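# Load masking tape onto cart, park cart in yellow bay

## Task

Place the masking tape roll fully inside the top tray of the utility cart, and move the cart into the yellow taped bay so that each of its four wheels sits inside the tape boundary rather than on the tape. The robot must not tip over or finish leaning, and the result only counts if it stays in place without the robot holding it. Loose objects may occasionally get nudged by something.

## Robot and tools

ROBOT. A Hello Robot Stretch 4: an omni-wheel mobile base, a mast with a vertical lift, a single arm that telescopes forward, a three-joint wrist (yaw, pitch, roll) and a two-finger gripper. It stands about 1.6 m tall; the base rim lies within 0.23 m of the base origin. There is only one arm, so every joint target refers to it.

FRAMES. Base frame: origin on the floor beneath the base centre, x forward, y left, z up. hand_pose is reported in this frame (a point between the open fingertips; with all wrist joints at 0 its axes line up with the base frame), and the printed value may be somewhat off. The odometry frame is the base frame where the scene began; base_odometry comes from wheel rotation only, so slip shows up as travel. Heading runs -3.142 to 3.142, positive to the left.

execute_actions. Argument "actions": a list holding one action or nothing (empty just reports state and images). Optional "cameras": names from head_camera, head_left_camera, head_right_camera, wrist_camera, or "all"; omitted or null means all, [] means none. An action may contain "base", "joints", or both, plus optional "pace" and "contact_limits"; alternatively it is just {"end_of_arm": "enable_torque"}, which re-powers wrist or gripper motors that shut off so they hold their current place. Motions in one action begin together and may finish at different moments; no action runs past 15 s.
- "base": exactly one relative move from where the base last measured itself: {"translate_m": d} straight, forward positive, -2 to 2 m; {"strafe_m": d} sideways, left positive, -2 to 2 m; {"rotate_rad": d} spin in place, counter-clockwise positive, -3.2 to 3.2.
- "joints": absolute targets by name (not offsets): lift_m 0 to 1.2; arm_m 0 to 0.55 (extension); wrist_yaw_rad -1.134 to 4.276 (0 forward, positive left, 3.14 stowed back, above 3.4 the arm may block); wrist_pitch_rad -1.117 to 4.259 (0 level, 1.57 pointing down); wrist_roll_rad -1.117 to 4.259 (0 fingers level, positive clockwise viewed from behind); gripper_m -0.038 to 0.141 (fingertip gap in metres; negative squeezes the tips together). Done tolerances: ±0.004 for lift, arm, gripper; ±0.02 yaw and roll; ±0.05 pitch. Joint targets outside range are clipped and flagged; any other bad value or unknown key rejects the call with no motion.
- "pace": "slow", "default", "fast", "max". Base speed caps 0.1/0.3/0.4/0.6 m/s and 1/2/3/4 rad/s; with the lift above 0.2 these shrink, to 0.3 m/s and 1 rad/s at 1.2.
- "contact_limits": {"arm_m": value}, 0 (gentlest) to 0.75 (firmest), default 0.5.
Joints or base left out of an action may keep pushing toward an earlier target without that showing in status. If a result reports a stop, later motion calls in the same reply are skipped.

wait: {"seconds": 0 to 10}; commands nothing, returns state and images.
zoom_image: {"camera", "region": [x0, y0, x1, y1]} in pixels of that camera's most recent full image, origin top-left, at most 504 by 504.
finished_scene: {"scene": n}; ends the scene irreversibly and reports success. Call it only once the goal holds by itself. Replying without a tool call ends everything.

CAMERAS. head_camera (420x560) sits atop the mast facing forward and down; turn the base to look elsewhere. head_left_camera and head_right_camera are fisheyes (420x672) aimed more steeply down, showing base and arm. wrist_camera (616x392) looks along the fingers, fingertips near the bottom of the picture.

RESULT LINES. "pictures" lists the order of returned images. lidar_m: 12 rough distances in metres, 30-degree sectors starting straight ahead and going counter-clockwise (4th left, 7th behind, 10th right); "-" means nothing seen or closer than 0.25 m; it detects from about 0.15 m up, so table tops register, but may miss glass, thin legs and much behind the robot. wrist_depth_mm: 7x7 grid of median depths, 100 to 2000 mm, "-" when unreadable. turned_by_wheels vs turned_by_imu differing by over ~0.1 rad suggests a collision or slip, adding roughly their difference to heading error. base_tilt in degrees (forward and right positive), with a fixed bias up to about 1.5. base_status/joint_status: "done"; "off_target" (resting away from target, may still push); "contact_stop_at_<key>" (blocked; lift, arm or wheels go slack, a loaded lift may sag, slack wheels may roll); "limit_stop_at_<name>"; "time_out"; "torque_fault" (wrist motor went limp; send enable_torque). After stops the old target is dropped. "limit_stop_at_tilt" means more than 6 degrees of lean; lift, arm and wheels go slack and ignore commands until it eases. "limit_stop_at_own_body" blocks a self-collision, likely with wrist pitch below -0.2 and roll below -0.4 or above 4; moving away still works. on_its_own lists uncommanded behaviour; "held at" is the held target. motor_effort: percent of max, positive toward larger joint values, peak in brackets, with fixed bias and noise; for wheel_0/1/2 positive turns the base right. Effort outside the rest range suggests pushing or carrying.

GRIPPING. Command a gap smaller than the object; the further below its width, the harder the squeeze and the more it is pulled toward the wrist (up to about a third of the difference). Gripper reading and "done" don't confirm a grasp; a firm grip shows as a gripper effort change when commanded at 0 or above. Fingertips pressed on a surface can stick; raise the lift.

START. Unfold the wrist with lift_m 0.4 and wrist_yaw_rad 0 in one action.

AVOID. Turning or driving with over 1 kg held and arm_m above 0.2, especially at fast paces; steady pushes or pulls with a high gripper or high contact limit (tipping risk); holding over about 2 kg with a level gripper; driving a wheel onto low objects; drops, slams, hard hits and strong shoves. Reasoning time passes in simulation while the robot holds its last command, so pushed objects may move meanwhile.

Each tool is called after "Emit:" as a command line: name --argument value for each argument, lists and objects as JSON in quotes; but a table of rows of numbers goes row by row, as --pt "numbers of a row", without its own name.

## Session

Emit:
execute_actions --actions '[]'

Scene clock: 0.00 s.
base_odometry: x=+0.000 y=+0.000 heading=+0.000 (m, m, rad; odometry frame)
turned_by_wheels: +0.000 (rad since the last result)
turned_by_imu: +0.000 (rad since the last result)
base_tilt: forward=-0.1 right=+0.3 (deg)
lidar_m: 2.00 2.01 2.26 1.00 0.93 2.13 1.44 1.46 1.98 0.86 0.86 0.98
base_status: not commanded
joint_positions: lift_m=+0.147 arm_m=-0.002 wrist_yaw_rad=+3.174 wrist_pitch_rad=-0.014 wrist_roll_rad=+0.004 gripper_m=+0.057
joint_status: not commanded
motor_effort: lift_m=+19 arm_m=+0 wrist_yaw_rad=-1 wrist_pitch_rad=-7 wrist_roll_rad=+2 gripper_m=-7 wheel_0=+0 wheel_1=+0 wheel_2=+0 (%)
hand_pose: x=-0.1224 y=+0.0780 z=+0.3298 quat_wxyz=(-0.016, +0.007, +0.002, +1.000) (m; base frame)
wrist_depth_mm: - 141 141 - - - - / - 107 139 1921 - - - / - 111 139 1983 - - - / 141 133 158 1921 - - - / 215 1808 1863 1863 - - - / 223 1336 198 1464 213 1576 1661 / 225 831 904 147 891 976 1025
pictures: head_camera, head_left_camera, head_right_camera, wrist_camera
Images, in order (width x height): head_camera 420x560, head_left_camera 420x672, head_right_camera 420x672, wrist_camera 616x392.

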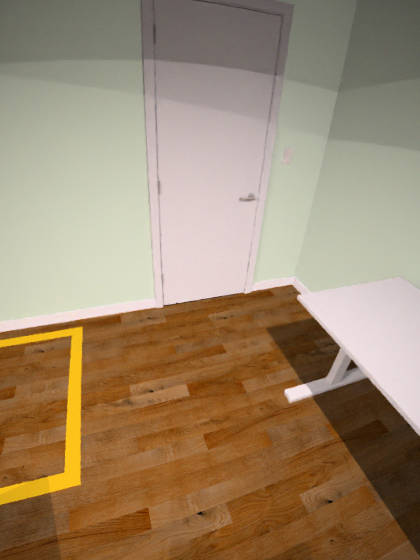

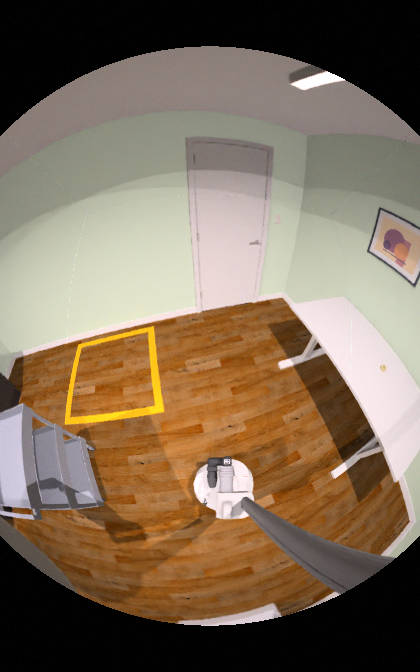

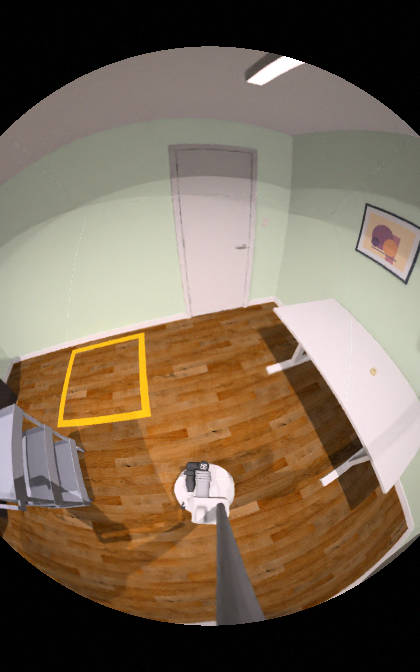

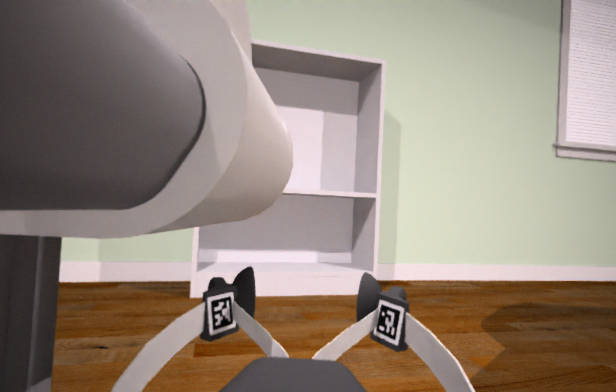

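Emit:
zoom_image --camera "head_right_camera" --region '[260, 280, 420, 500]'

Emit:
zoom_image --camera "head_left_camera" --region '[0, 310, 200, 560]'

Region (260, 280, 420, 500) of head_right_camera's 420x672 image, scaled by 2.291, with more detail than that image has; it fills the left 367 columns of this view, and the rest is white.

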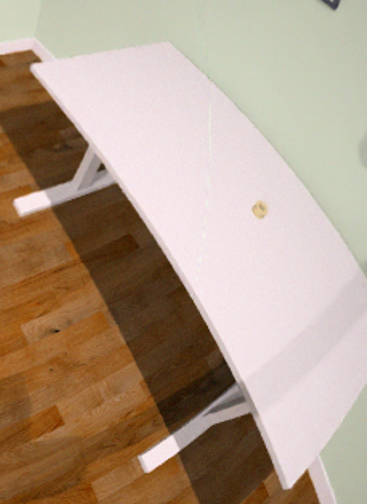

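Region (0, 310, 200, 560) of head_left_camera's 420x672 image, scaled by 2.016, with more detail than that image has; it fills the left 403 columns of this view, and the rest is white.

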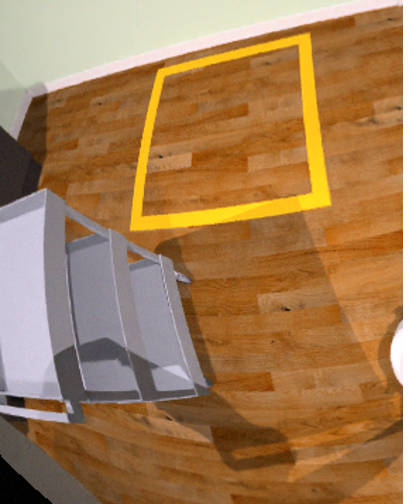

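Emit:
zoom_image --camera "head_left_camera" --region '[160, 430, 300, 570]'

Emit:
zoom_image --camera "head_right_camera" --region '[140, 430, 280, 570]'

Region (160, 430, 300, 570) of head_left_camera's 420x672 image, scaled by 3.600, with more detail than that image has.

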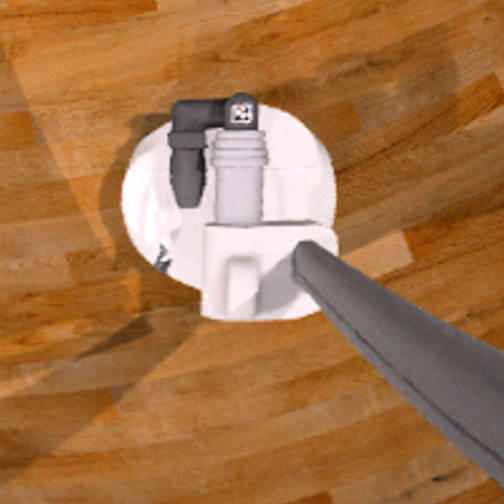

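Region (140, 430, 280, 570) of head_right_camera's 420x672 image, scaled by 3.600, with more detail than that image has.

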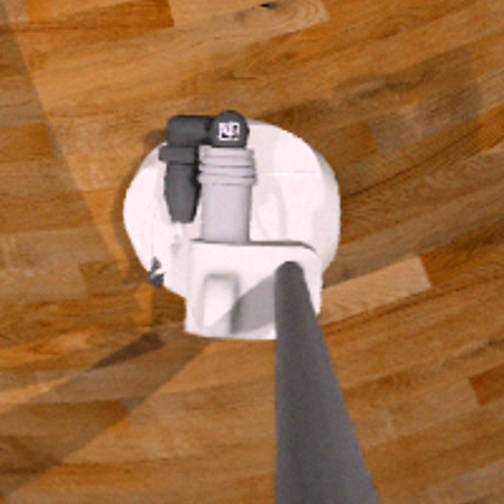

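Emit:
execute_actions --actions '[{"base": {"rotate_rad": -1.2}, "joints": {"lift_m": 0.9, "wrist_yaw_rad": 0.0, "gripper_m": 0.12}, "pace": "fast"}]'

Scene clock: 51.87 s.
base_odometry: x=+0.000 y=+0.000 heading=-1.200 (m, m, rad; odometry frame)
turned_by_wheels: -1.200 (rad since the last result)
turned_by_imu: -1.208 (rad since the last result)
base_tilt: forward=+0.0 right=+0.3 (deg)
lidar_m: 0.85 0.92 1.30 1.99 2.11 1.03 0.95 2.40 1.49 1.43 1.88 0.88
base_status: done
joint_positions: lift_m=+0.900 arm_m=-0.002 wrist_yaw_rad=+0.000 wrist_pitch_rad=-0.014 wrist_roll_rad=+0.004 gripper_m=+0.120
joint_status: all done
motor_effort: lift_m=+24(25) arm_m=+0(0) wrist_yaw_rad=-3(7) wrist_pitch_rad=-7(7) wrist_roll_rad=+1(1) gripper_m=-1(3) wheel_0=+0(8) wheel_1=-1(8) wheel_2=-1(10) (%)
hand_pose: x=+0.4573 y=-0.0873 z=+1.0820 quat_wxyz=(+1.000, +0.002, -0.007, +0.000) (m; base frame)
wrist_depth_mm: 1576 1537 1499 1464 1464 1397 1397 / 1618 1499 1464 1464 1430 1397 1430 / 1576 1499 1499 1499 1430 1397 1366 / 1576 1537 1464 1464 1430 1430 1366 / 1576 1499 1499 1464 1430 1397 1336 / 1397 1182 1205 1430 1430 1397 1366 / 931 904 960 151 991 1042 1366
pictures: head_camera, head_left_camera, head_right_camera, wrist_camera
Images, in order (width x height): head_camera 420x560, head_left_camera 420x672, head_right_camera 420x672, wrist_camera 616x392.

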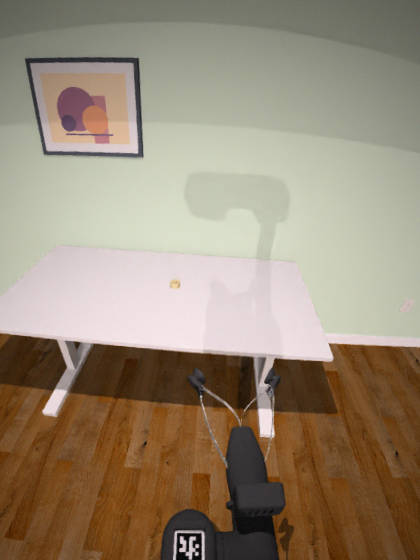

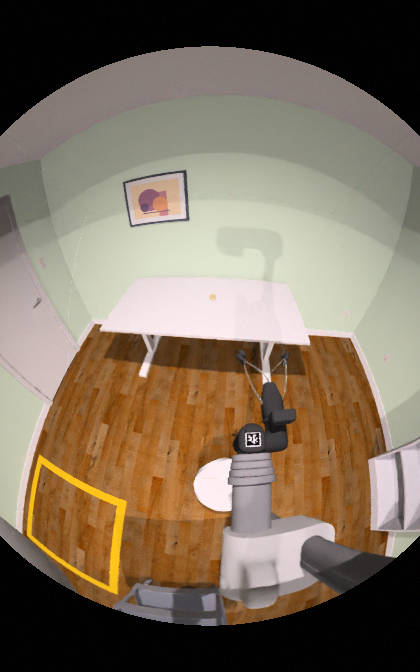

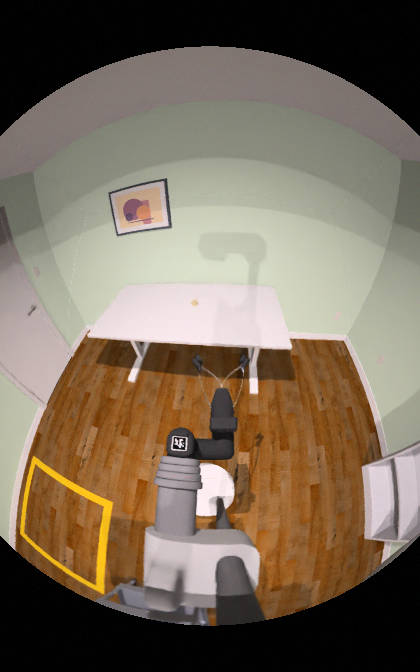

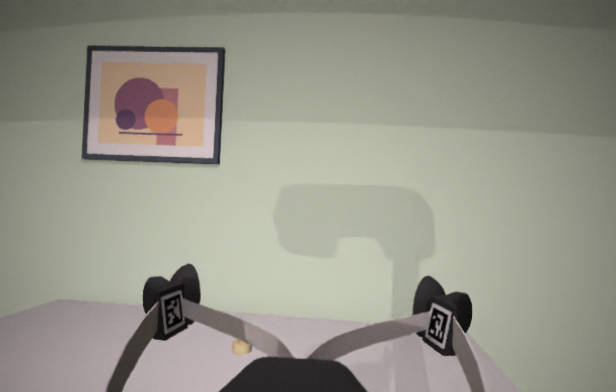

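Emit:
zoom_image --camera "head_camera" --region '[130, 250, 220, 320]'

Emit:
zoom_image --camera "wrist_camera" --region '[190, 300, 300, 392]'

Region (130, 250, 220, 320) of head_camera's 420x560 image, scaled by 5.600, with more detail than that image has.

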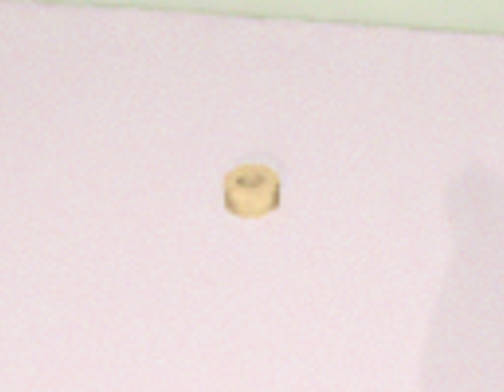

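Region (190, 300, 300, 392) of wrist_camera's 616x392 image, scaled by 4.582; it fills the top 422 rows of this view, and the rest is white.

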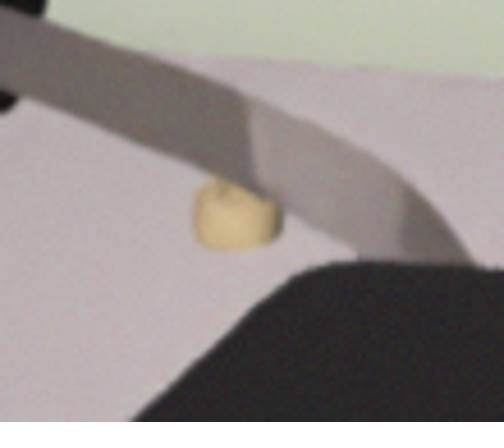

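Emit:
execute_actions --actions '[{"base": {"rotate_rad": 0.14}, "joints": {"lift_m": 1.0, "wrist_pitch_rad": 1.57, "arm_m": 0.3}, "pace": "fast"}]'

Scene clock: 81.03 s.
base_odometry: x=+0.000 y=+0.000 heading=-1.060 (m, m, rad; odometry frame)
turned_by_wheels: +0.140 (rad since the last result)
turned_by_imu: +0.142 (rad since the last result)
base_tilt: forward=-0.1 right=+0.2 (deg)
lidar_m: 0.87 0.97 2.00 1.99 2.24 0.99 0.94 2.14 1.44 1.42 1.97 0.85
base_status: done
joint_positions: lift_m=+1.000 arm_m=+0.298 wrist_yaw_rad=+0.000 wrist_pitch_rad=+1.570 wrist_roll_rad=+0.004 gripper_m=+0.120
joint_status: all done
motor_effort: lift_m=+23(23) arm_m=+9(9) wrist_yaw_rad=-1(2) wrist_pitch_rad=+1(4) wrist_roll_rad=+1(1) gripper_m=+0(3) wheel_0=+0(6) wheel_1=+0(6) wheel_2=+0(4) (%)
hand_pose: x=+0.4697 y=-0.0874 z=+0.8894 quat_wxyz=(+0.707, +0.001, +0.707, -0.001) (m; base frame)
wrist_depth_mm: 1160 1138 1138 1138 1138 1138 1118 / 1160 1160 1160 1118 1138 1118 1118 / 1160 1160 1138 1118 1138 1118 1098 / 1160 1118 1138 1118 1138 1138 1118 / 1138 1138 1138 1118 1098 1118 1098 / 1138 1138 1042 1138 1138 1118 1118 / 1138 1138 917 151 1118 1138 1118
pictures: head_camera, head_left_camera, head_right_camera, wrist_camera
Images, in order (width x height): head_camera 420x560, head_left_camera 420x672, head_right_camera 420x672, wrist_camera 616x392.

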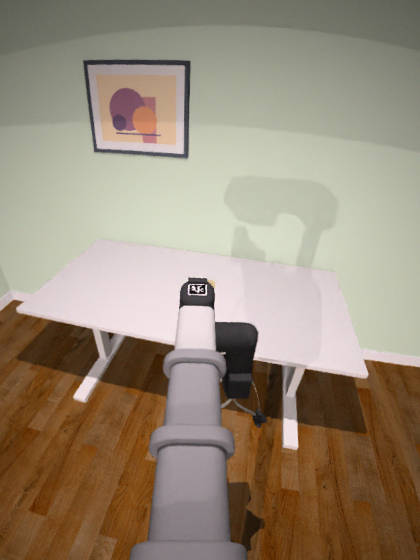

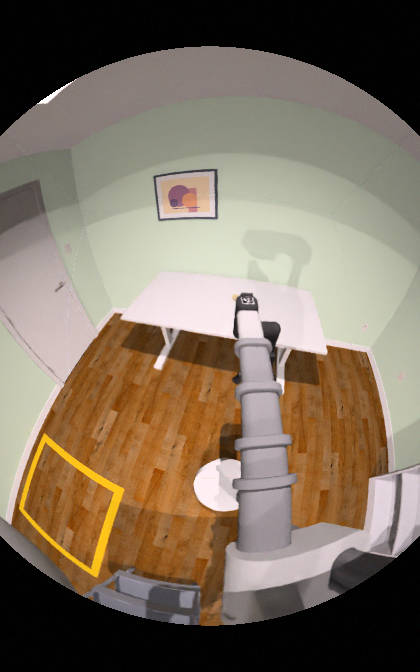

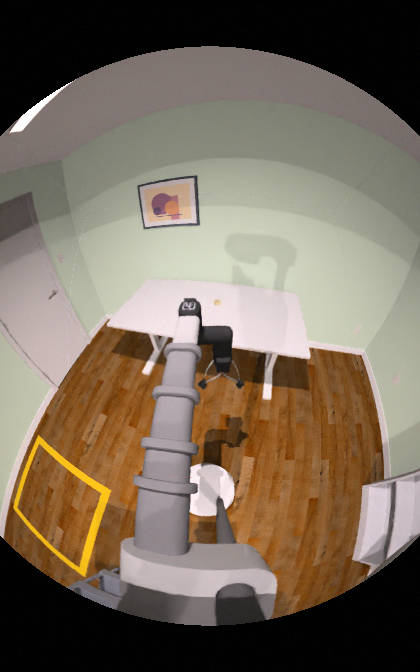

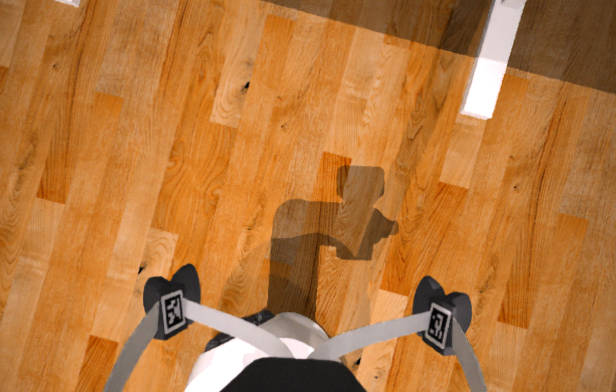

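Emit:
execute_actions --actions '[{"base": {"translate_m": 0.56}, "joints": {"lift_m": 0.95, "arm_m": 0.49}, "pace": "fast"}]'

Scene clock: 97.40 s.
base_odometry: x=+0.274 y=-0.489 heading=-1.060 (m, m, rad; odometry frame)
turned_by_wheels: +0.000 (rad since the last result)
turned_by_imu: +0.000 (rad since the last result)
base_tilt: forward=+0.0 right=+0.3 (deg)
lidar_m: 0.30 0.35 0.57 1.87 2.12 1.58 1.52 1.94 1.63 1.87 0.39 0.31
base_status: done
joint_positions: lift_m=+0.950 arm_m=+0.489 wrist_yaw_rad=+0.000 wrist_pitch_rad=+1.570 wrist_roll_rad=+0.004 gripper_m=+0.120
joint_status: all done
motor_effort: lift_m=+15(21) arm_m=+8(9) wrist_yaw_rad=-2(0) wrist_pitch_rad=+0(1) wrist_roll_rad=+1(2) gripper_m=-3(2) wheel_0=-1(6) wheel_1=-1(5) wheel_2=+2(12) (%)
hand_pose: x=+0.6597 y=-0.0874 z=+0.8401 quat_wxyz=(+0.707, +0.001, +0.707, -0.001) (m; base frame)
wrist_depth_mm: 353 351 349 347 347 343 342 / 353 351 349 347 345 345 345 / 351 351 349 347 345 343 343 / 351 349 349 347 345 343 342 / 351 349 349 347 345 343 343 / 353 349 347 347 343 343 342 / 349 347 347 151 343 342 343
pictures: head_camera, head_left_camera, head_right_camera, wrist_camera
Images, in order (width x height): head_camera 420x560, head_left_camera 420x672, head_right_camera 420x672, wrist_camera 616x392.

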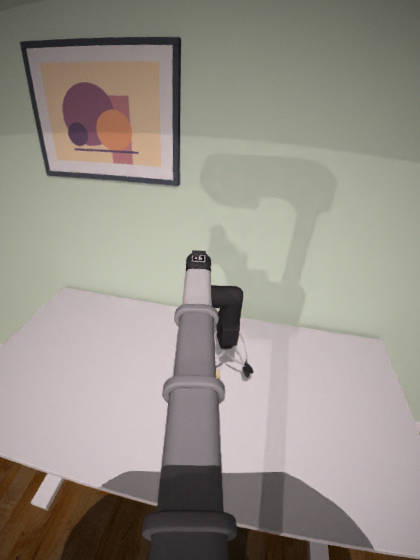

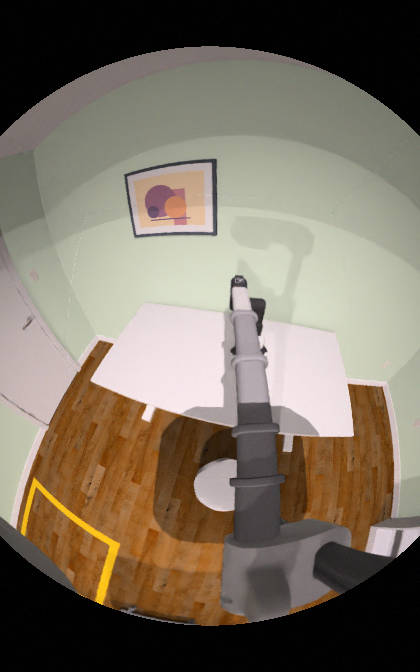

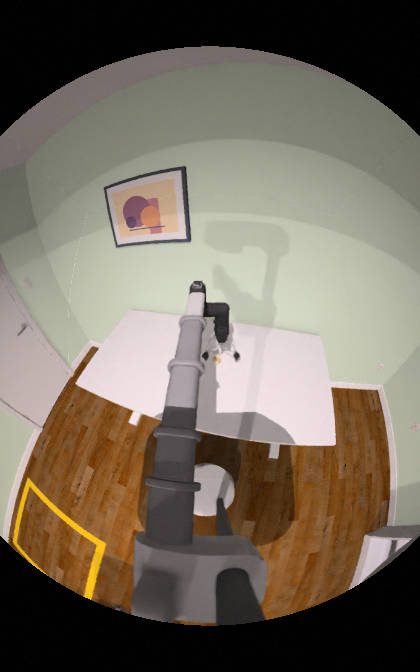

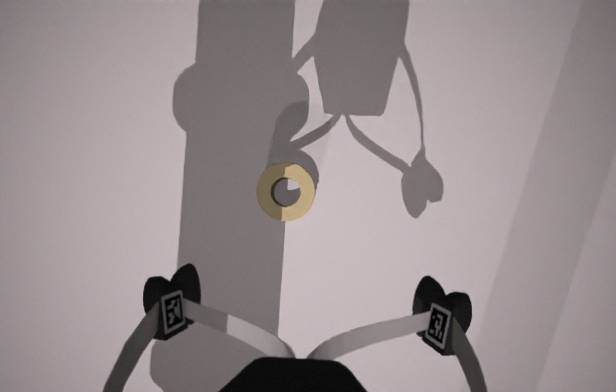

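Emit:
execute_actions --actions '[{"base": {"strafe_m": 0.019}, "joints": {"lift_m": 0.895, "arm_m": 0.544, "gripper_m": 0.09}}]' --cameras '["head_right_camera", "wrist_camera"]'

Scene clock: 110.40 s.
base_odometry: x=+0.290 y=-0.479 heading=-1.060 (m, m, rad; odometry frame)
turned_by_wheels: +0.000 (rad since the last result)
turned_by_imu: +0.001 (rad since the last result)
base_tilt: forward=+0.0 right=+0.3 (deg)
lidar_m: 0.31 0.35 0.58 1.85 2.11 1.56 1.51 1.97 1.65 0.70 0.37 0.32
base_status: done
joint_positions: lift_m=+0.895 arm_m=+0.542 wrist_yaw_rad=+0.000 wrist_pitch_rad=+1.570 wrist_roll_rad=+0.004 gripper_m=+0.090
joint_status: all done
motor_effort: lift_m=+14(16) arm_m=+9(9) wrist_yaw_rad=-1(1) wrist_pitch_rad=+0(2) wrist_roll_rad=+2(2) gripper_m=-7(1) wheel_0=+1(7) wheel_1=-1(7) wheel_2=+0(2) (%)
hand_pose: x=+0.7136 y=-0.0874 z=+0.7851 quat_wxyz=(+0.707, +0.001, +0.707, -0.001) (m; base frame)
wrist_depth_mm: 297 296 294 293 290 290 289 / 296 296 294 291 291 289 289 / 296 294 294 293 291 289 289 / 297 293 293 291 290 289 289 / 296 294 293 291 290 289 287 / 294 293 202 291 210 289 287 / 294 294 291 147 290 287 287
pictures: head_right_camera, wrist_camera
Images, in order (width x height): head_right_camera 420x672, wrist_camera 616x392.

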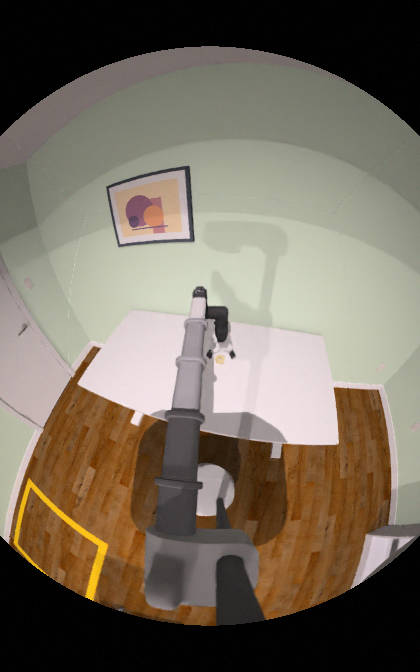

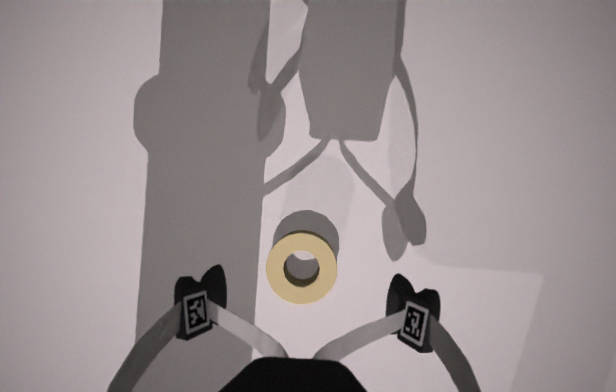

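Emit:
zoom_image --camera "wrist_camera" --region '[160, 190, 460, 392]'

Region (160, 190, 460, 392) of wrist_camera's 616x392 image, scaled by 1.680; it fills the top 339 rows of this view, and the rest is white.

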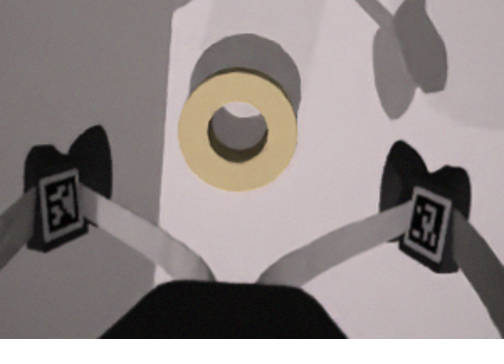

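Emit:
execute_actions --actions '[{"joints": {"lift_m": 0.85, "arm_m": 0.548}}]' --cameras '["head_camera", "head_right_camera", "wrist_camera"]'

Scene clock: 129.10 s.
base_odometry: x=+0.290 y=-0.479 heading=-1.060 (m, m, rad; odometry frame)
turned_by_wheels: +0.000 (rad since the last result)
turned_by_imu: +0.001 (rad since the last result)
base_tilt: forward=+0.0 right=+0.3 (deg)
lidar_m: 0.31 0.36 0.58 1.85 2.09 1.58 1.51 1.97 1.65 0.69 0.37 0.29
base_status: not commanded
joint_positions: lift_m=+0.850 arm_m=+0.546 wrist_yaw_rad=+0.000 wrist_pitch_rad=+1.570 wrist_roll_rad=+0.004 gripper_m=+0.090
joint_status: all done
motor_effort: lift_m=+14(14) arm_m=+8(9) wrist_yaw_rad=-1(0) wrist_pitch_rad=-1(1) wrist_roll_rad=+2(1) gripper_m=+0(3) wheel_0=+1(0) wheel_1=-1(1) wheel_2=+0(0) (%)
hand_pose: x=+0.7175 y=-0.0874 z=+0.7402 quat_wxyz=(+0.707, +0.001, +0.707, -0.001) (m; base frame)
wrist_depth_mm: 251 249 248 247 247 245 245 / 251 250 248 247 246 245 244 / 250 249 248 247 246 244 244 / 250 250 247 247 245 245 244 / 250 249 247 247 246 244 244 / 250 249 201 224 210 244 242 / 250 248 247 147 245 244 243
pictures: head_camera, head_right_camera, wrist_camera
Images, in order (width x height): head_camera 420x560, head_right_camera 420x672, wrist_camera 616x392.

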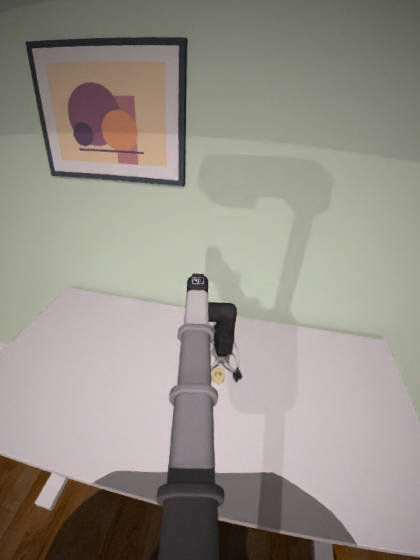

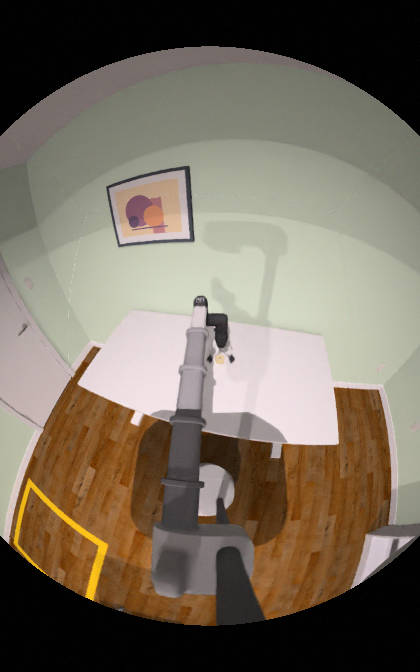

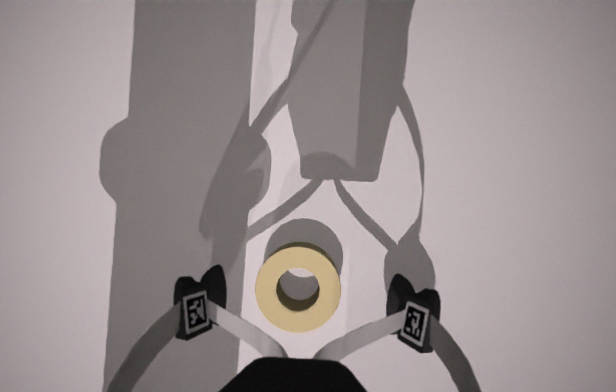

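Emit:
zoom_image --camera "head_right_camera" --region '[195, 325, 250, 380]'

Emit:
zoom_image --camera "head_camera" --region '[195, 330, 265, 400]'

Region (195, 325, 250, 380) of head_right_camera's 420x672 image, scaled by 9.164, with more detail than that image has.

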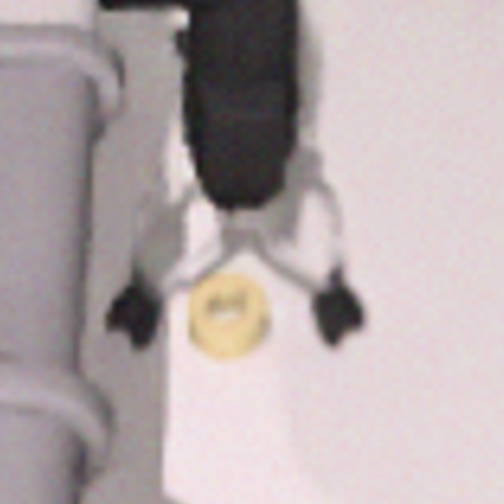

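Region (195, 330, 265, 400) of head_camera's 420x560 image, scaled by 7.200, with more detail than that image has.

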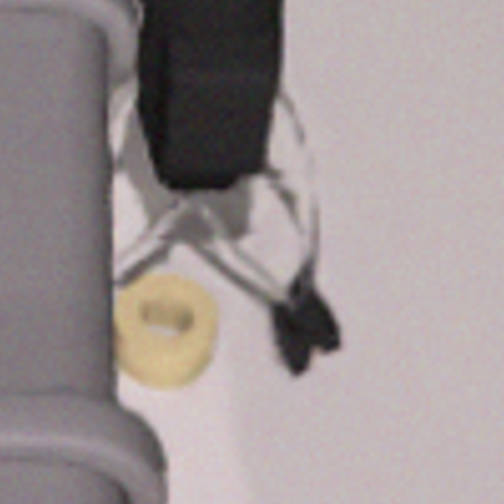

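Emit:
execute_actions --actions '[{"joints": {"gripper_m": 0.015}}]' --cameras '["head_camera", "head_right_camera", "wrist_camera"]'

Scene clock: 140.13 s.
base_odometry: x=+0.290 y=-0.479 heading=-1.060 (m, m, rad; odometry frame)
turned_by_wheels: +0.000 (rad since the last result)
turned_by_imu: +0.001 (rad since the last result)
base_tilt: forward=+0.0 right=+0.3 (deg)
lidar_m: 0.31 0.36 0.60 1.86 2.11 1.57 1.51 1.95 1.65 0.71 0.37 0.30
base_status: not commanded
joint_positions: lift_m=+0.850 arm_m=+0.546 wrist_yaw_rad=+0.000 wrist_pitch_rad=+1.570 wrist_roll_rad=+0.004 gripper_m=+0.015
joint_status: all done
motor_effort: lift_m=+14(14) arm_m=+8(8) wrist_yaw_rad=-1(1) wrist_pitch_rad=+0(2) wrist_roll_rad=+2(2) gripper_m=-19(17) wheel_0=+1(1) wheel_1=-1(1) wheel_2=+0(0) (%)
hand_pose: x=+0.7175 y=-0.0874 z=+0.7402 quat_wxyz=(+0.707, +0.001, +0.707, -0.001) (m; base frame)
wrist_depth_mm: 251 250 249 246 246 245 244 / 250 250 247 247 245 245 244 / 250 249 248 246 246 243 243 / 250 249 247 247 245 244 244 / 249 250 247 247 245 243 243 / 250 248 194 212 208 243 243 / 248 247 247 245 244 244 242
pictures: head_camera, head_right_camera, wrist_camera
Images, in order (width x height): head_camera 420x560, head_right_camera 420x672, wrist_camera 616x392.

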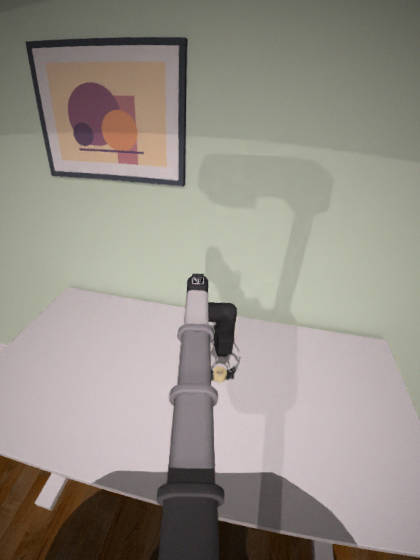

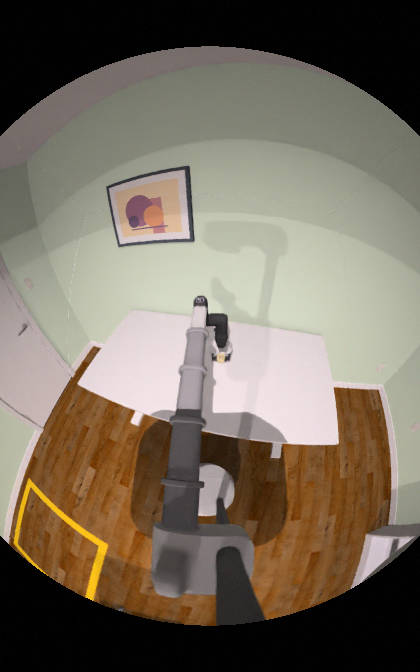

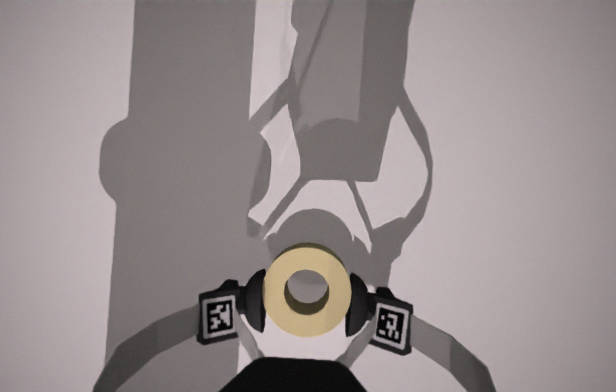

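Emit:
zoom_image --camera "head_camera" --region '[195, 335, 255, 395]'

Emit:
zoom_image --camera "wrist_camera" --region '[190, 220, 430, 392]'

Region (195, 335, 255, 395) of head_camera's 420x560 image, scaled by 8.400, with more detail than that image has.

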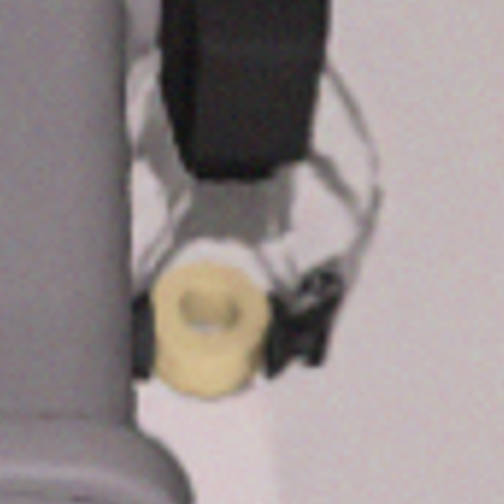

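Region (190, 220, 430, 392) of wrist_camera's 616x392 image, scaled by 2.100; it fills the top 361 rows of this view, and the rest is white.

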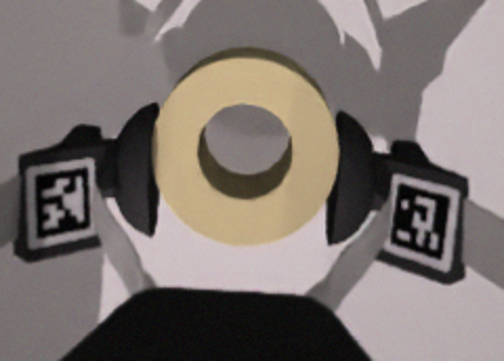

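Emit:
execute_actions --actions '[{"base": {"rotate_rad": 1.78}, "joints": {"lift_m": 0.93, "arm_m": 0.03}, "pace": "fast"}]'

Scene clock: 262.27 s.
base_odometry: x=+0.290 y=-0.479 heading=+0.720 (m, m, rad; odometry frame)
turned_by_wheels: +1.780 (rad since the last result)
turned_by_imu: +1.796 (rad since the last result)
base_tilt: forward=-0.1 right=+0.3 (deg)
lidar_m: 1.88 2.41 1.51 1.53 1.72 1.63 0.59 0.35 0.31 0.32 0.43 0.89
base_status: done
joint_positions: lift_m=+0.930 arm_m=+0.032 wrist_yaw_rad=+0.000 wrist_pitch_rad=+1.570 wrist_roll_rad=+0.004 gripper_m=+0.015
joint_status: all done
motor_effort: lift_m=+23(22) arm_m=-9(10) wrist_yaw_rad=-1(3) wrist_pitch_rad=-2(1) wrist_roll_rad=+1(1) gripper_m=-17(24) wheel_0=-1(7) wheel_1=+2(7) wheel_2=+0(5) (%)
hand_pose: x=+0.2026 y=-0.0874 z=+0.8194 quat_wxyz=(+0.707, +0.001, +0.707, -0.001) (m; base frame)
wrist_depth_mm: 1098 1078 1060 1060 1060 1060 1042 / 1078 1078 1060 1060 1060 1042 1042 / 1078 1060 1060 1060 1042 1042 1042 / 1078 1078 1078 1060 1060 1060 1060 / 1078 1078 842 831 1060 1042 1042 / 1078 1060 195 213 209 1042 1042 / 1060 1060 854 831 1060 1025 1042
pictures: head_camera, head_left_camera, head_right_camera, wrist_camera
Images, in order (width x height): head_camera 420x560, head_left_camera 420x672, head_right_camera 420x672, wrist_camera 616x392.

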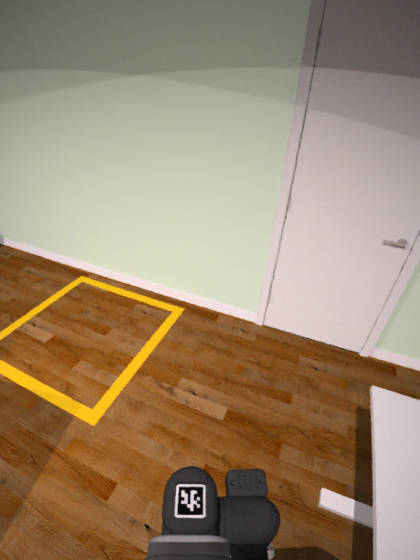

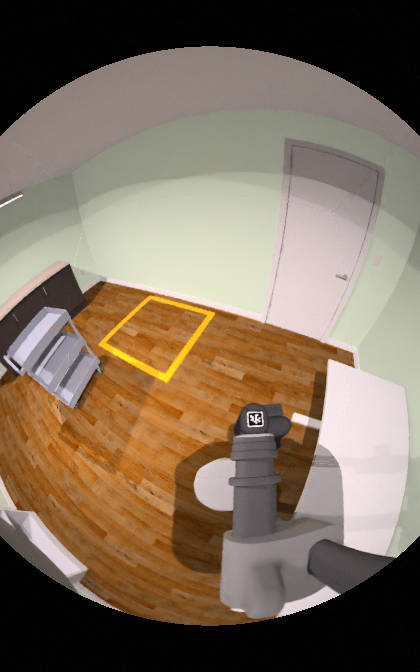

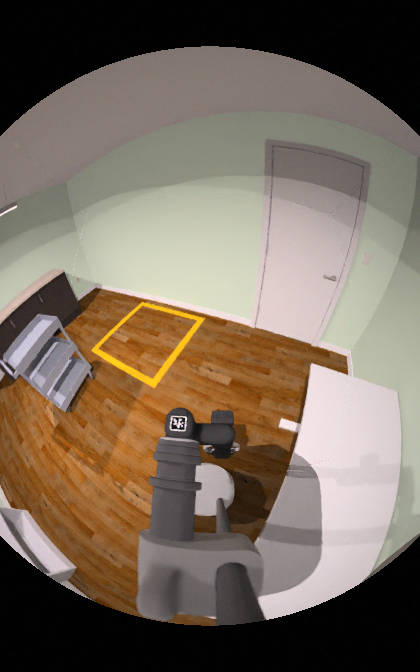

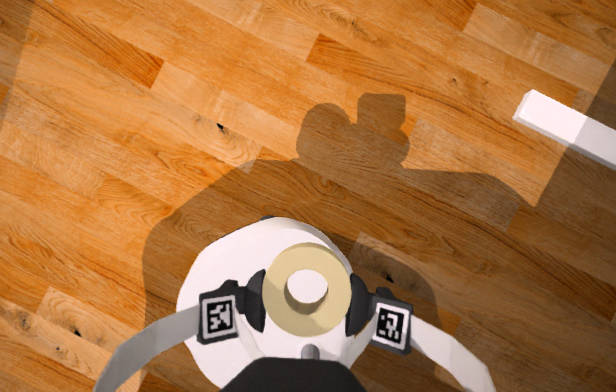

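Emit:
zoom_image --camera "head_left_camera" --region '[0, 255, 220, 430]'

Emit:
zoom_image --camera "head_left_camera" --region '[0, 295, 120, 420]'

Region (0, 255, 220, 430) of head_left_camera's 420x672 image, scaled by 2.291, with more detail than that image has; it fills the top 401 rows of this view, and the rest is white.

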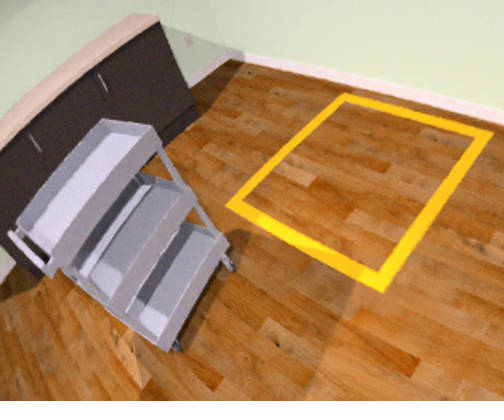

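Region (0, 295, 120, 420) of head_left_camera's 420x672 image, scaled by 4.032, with more detail than that image has; it fills the left 484 columns of this view, and the rest is white.

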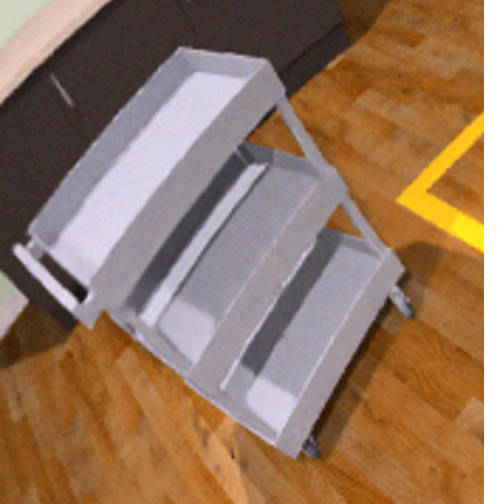

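Emit:
execute_actions --actions '[{"base": {"strafe_m": 1.3}, "joints": {"lift_m": 1.1, "arm_m": 0.0}, "pace": "fast"}]'

Scene clock: 300.30 s.
base_odometry: x=-0.567 y=+0.498 heading=+0.720 (m, m, rad; odometry frame)
turned_by_wheels: +0.000 (rad since the last result)
turned_by_imu: +0.005 (rad since the last result)
base_tilt: forward=-0.1 right=+0.3 (deg)
lidar_m: 0.51 0.40 0.58 2.20 1.49 1.07 1.06 1.79 1.50 1.55 2.00 2.39
base_status: done
joint_positions: lift_m=+1.100 arm_m=+0.002 wrist_yaw_rad=+0.000 wrist_pitch_rad=+1.570 wrist_roll_rad=+0.004 gripper_m=+0.015
joint_status: all done
motor_effort: lift_m=+23(24) arm_m=-8(8) wrist_yaw_rad=-1(0) wrist_pitch_rad=-2(0) wrist_roll_rad=+2(2) gripper_m=-21(20) wheel_0=+2(11) wheel_1=-1(10) wheel_2=+0(5) (%)
hand_pose: x=+0.1726 y=-0.0874 z=+0.9894 quat_wxyz=(+0.707, +0.001, +0.707, -0.001) (m; base frame)
wrist_depth_mm: 384 539 768 1255 1229 1205 1205 / 1281 1042 1098 1229 1229 1229 1229 / 1281 1255 1229 1205 1205 1229 1229 / 1255 1229 1255 1205 1205 1229 1229 / 1281 1255 1025 1008 1229 1229 1229 / 1255 1229 194 212 209 1205 1205 / 1229 1229 1229 741 1205 1229 1229
pictures: head_camera, head_left_camera, head_right_camera, wrist_camera
Images, in order (width x height): head_camera 420x560, head_left_camera 420x672, head_right_camera 420x672, wrist_camera 616x392.

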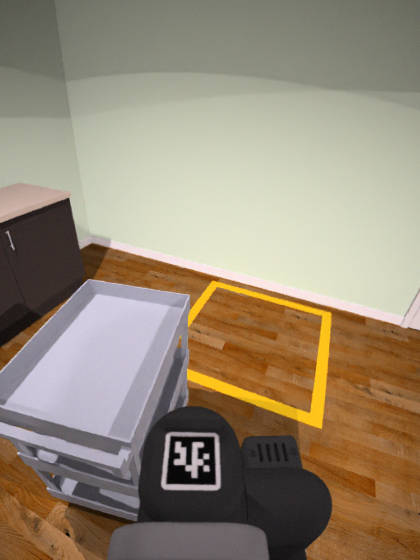

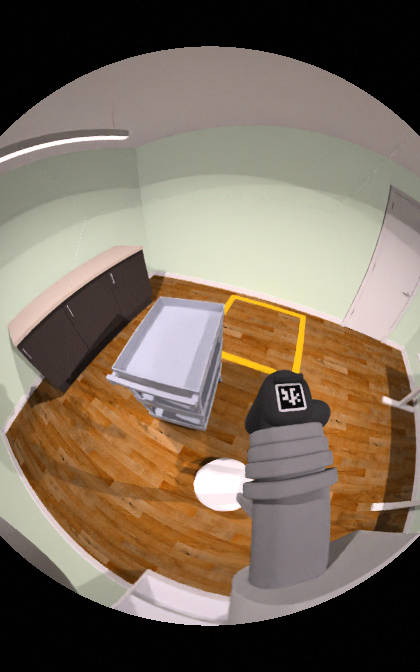

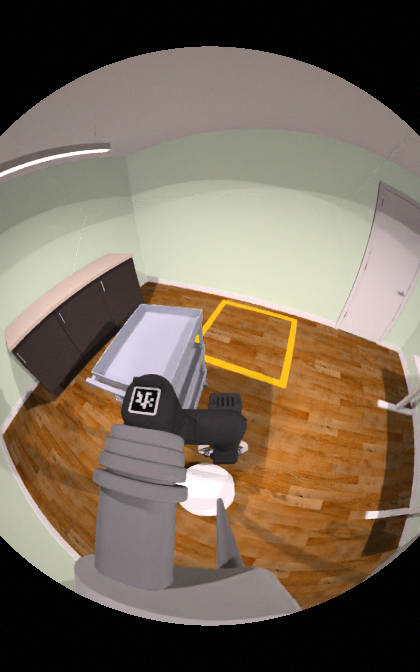

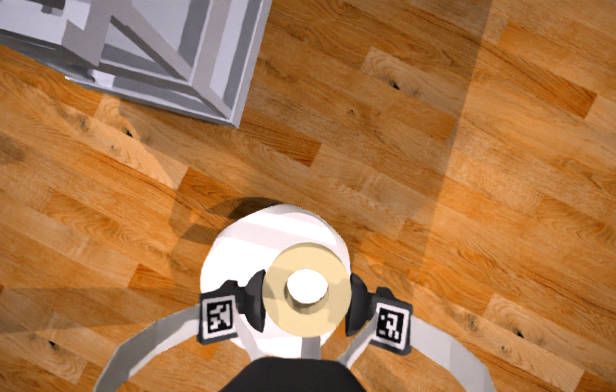

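Emit:
zoom_image --camera "head_left_camera" --region '[95, 280, 255, 440]'

Emit:
zoom_image --camera "head_camera" --region '[0, 260, 340, 540]'

Emit:
zoom_image --camera "wrist_camera" --region '[0, 0, 300, 160]'

Region (95, 280, 255, 440) of head_left_camera's 420x672 image, scaled by 3.150, with more detail than that image has.

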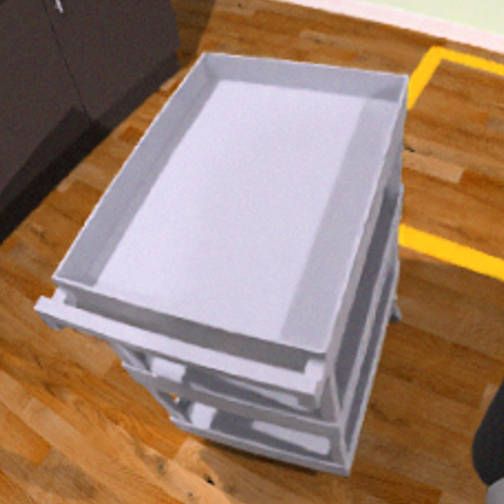

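Region (0, 260, 340, 540) of head_camera's 420x560 image, scaled by 1.482, with more detail than that image has; it fills the top 415 rows of this view, and the rest is white.

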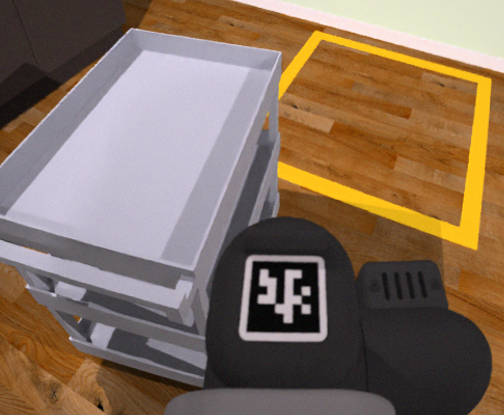

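Region (0, 0, 300, 160) of wrist_camera's 616x392 image, scaled by 1.680; it fills the top 269 rows of this view, and the rest is white.

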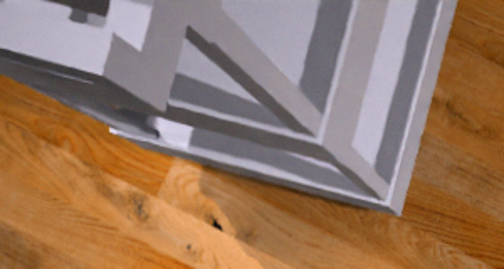

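Emit:
zoom_image --camera "head_left_camera" --region '[200, 280, 320, 400]'

Emit:
zoom_image --camera "head_right_camera" --region '[180, 285, 310, 415]'

Region (200, 280, 320, 400) of head_left_camera's 420x672 image, scaled by 4.200, with more detail than that image has.

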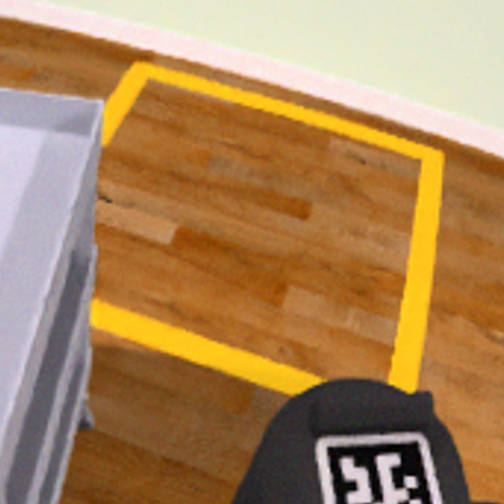

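Region (180, 285, 310, 415) of head_right_camera's 420x672 image, scaled by 3.877, with more detail than that image has.

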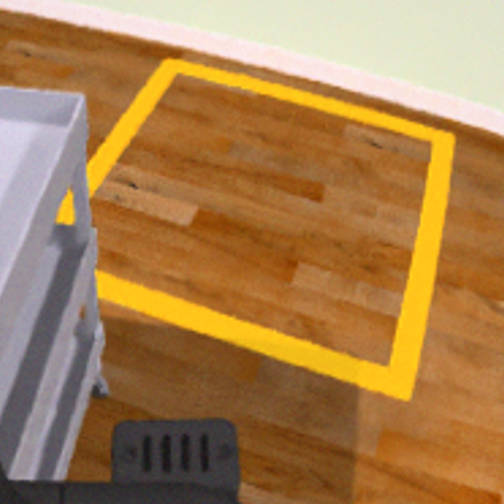

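Emit:
zoom_image --camera "head_right_camera" --region '[185, 360, 225, 400]'

Emit:
zoom_image --camera "head_camera" --region '[150, 360, 210, 420]'

Region (185, 360, 225, 400) of head_right_camera's 420x672 image, scaled by 12.600, with more detail than that image has.

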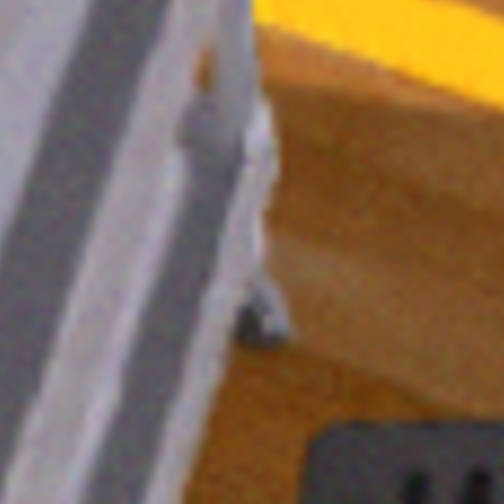

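Region (150, 360, 210, 420) of head_camera's 420x560 image, scaled by 8.400, with more detail than that image has.

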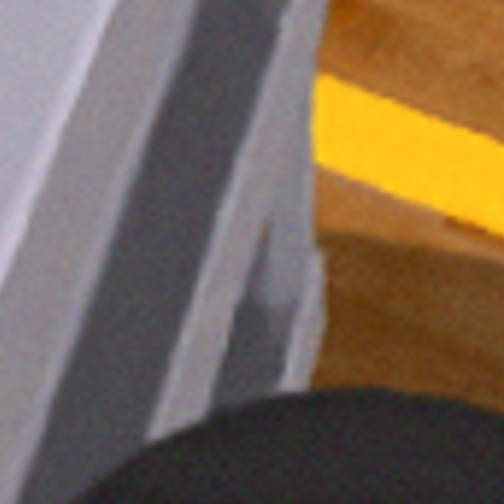

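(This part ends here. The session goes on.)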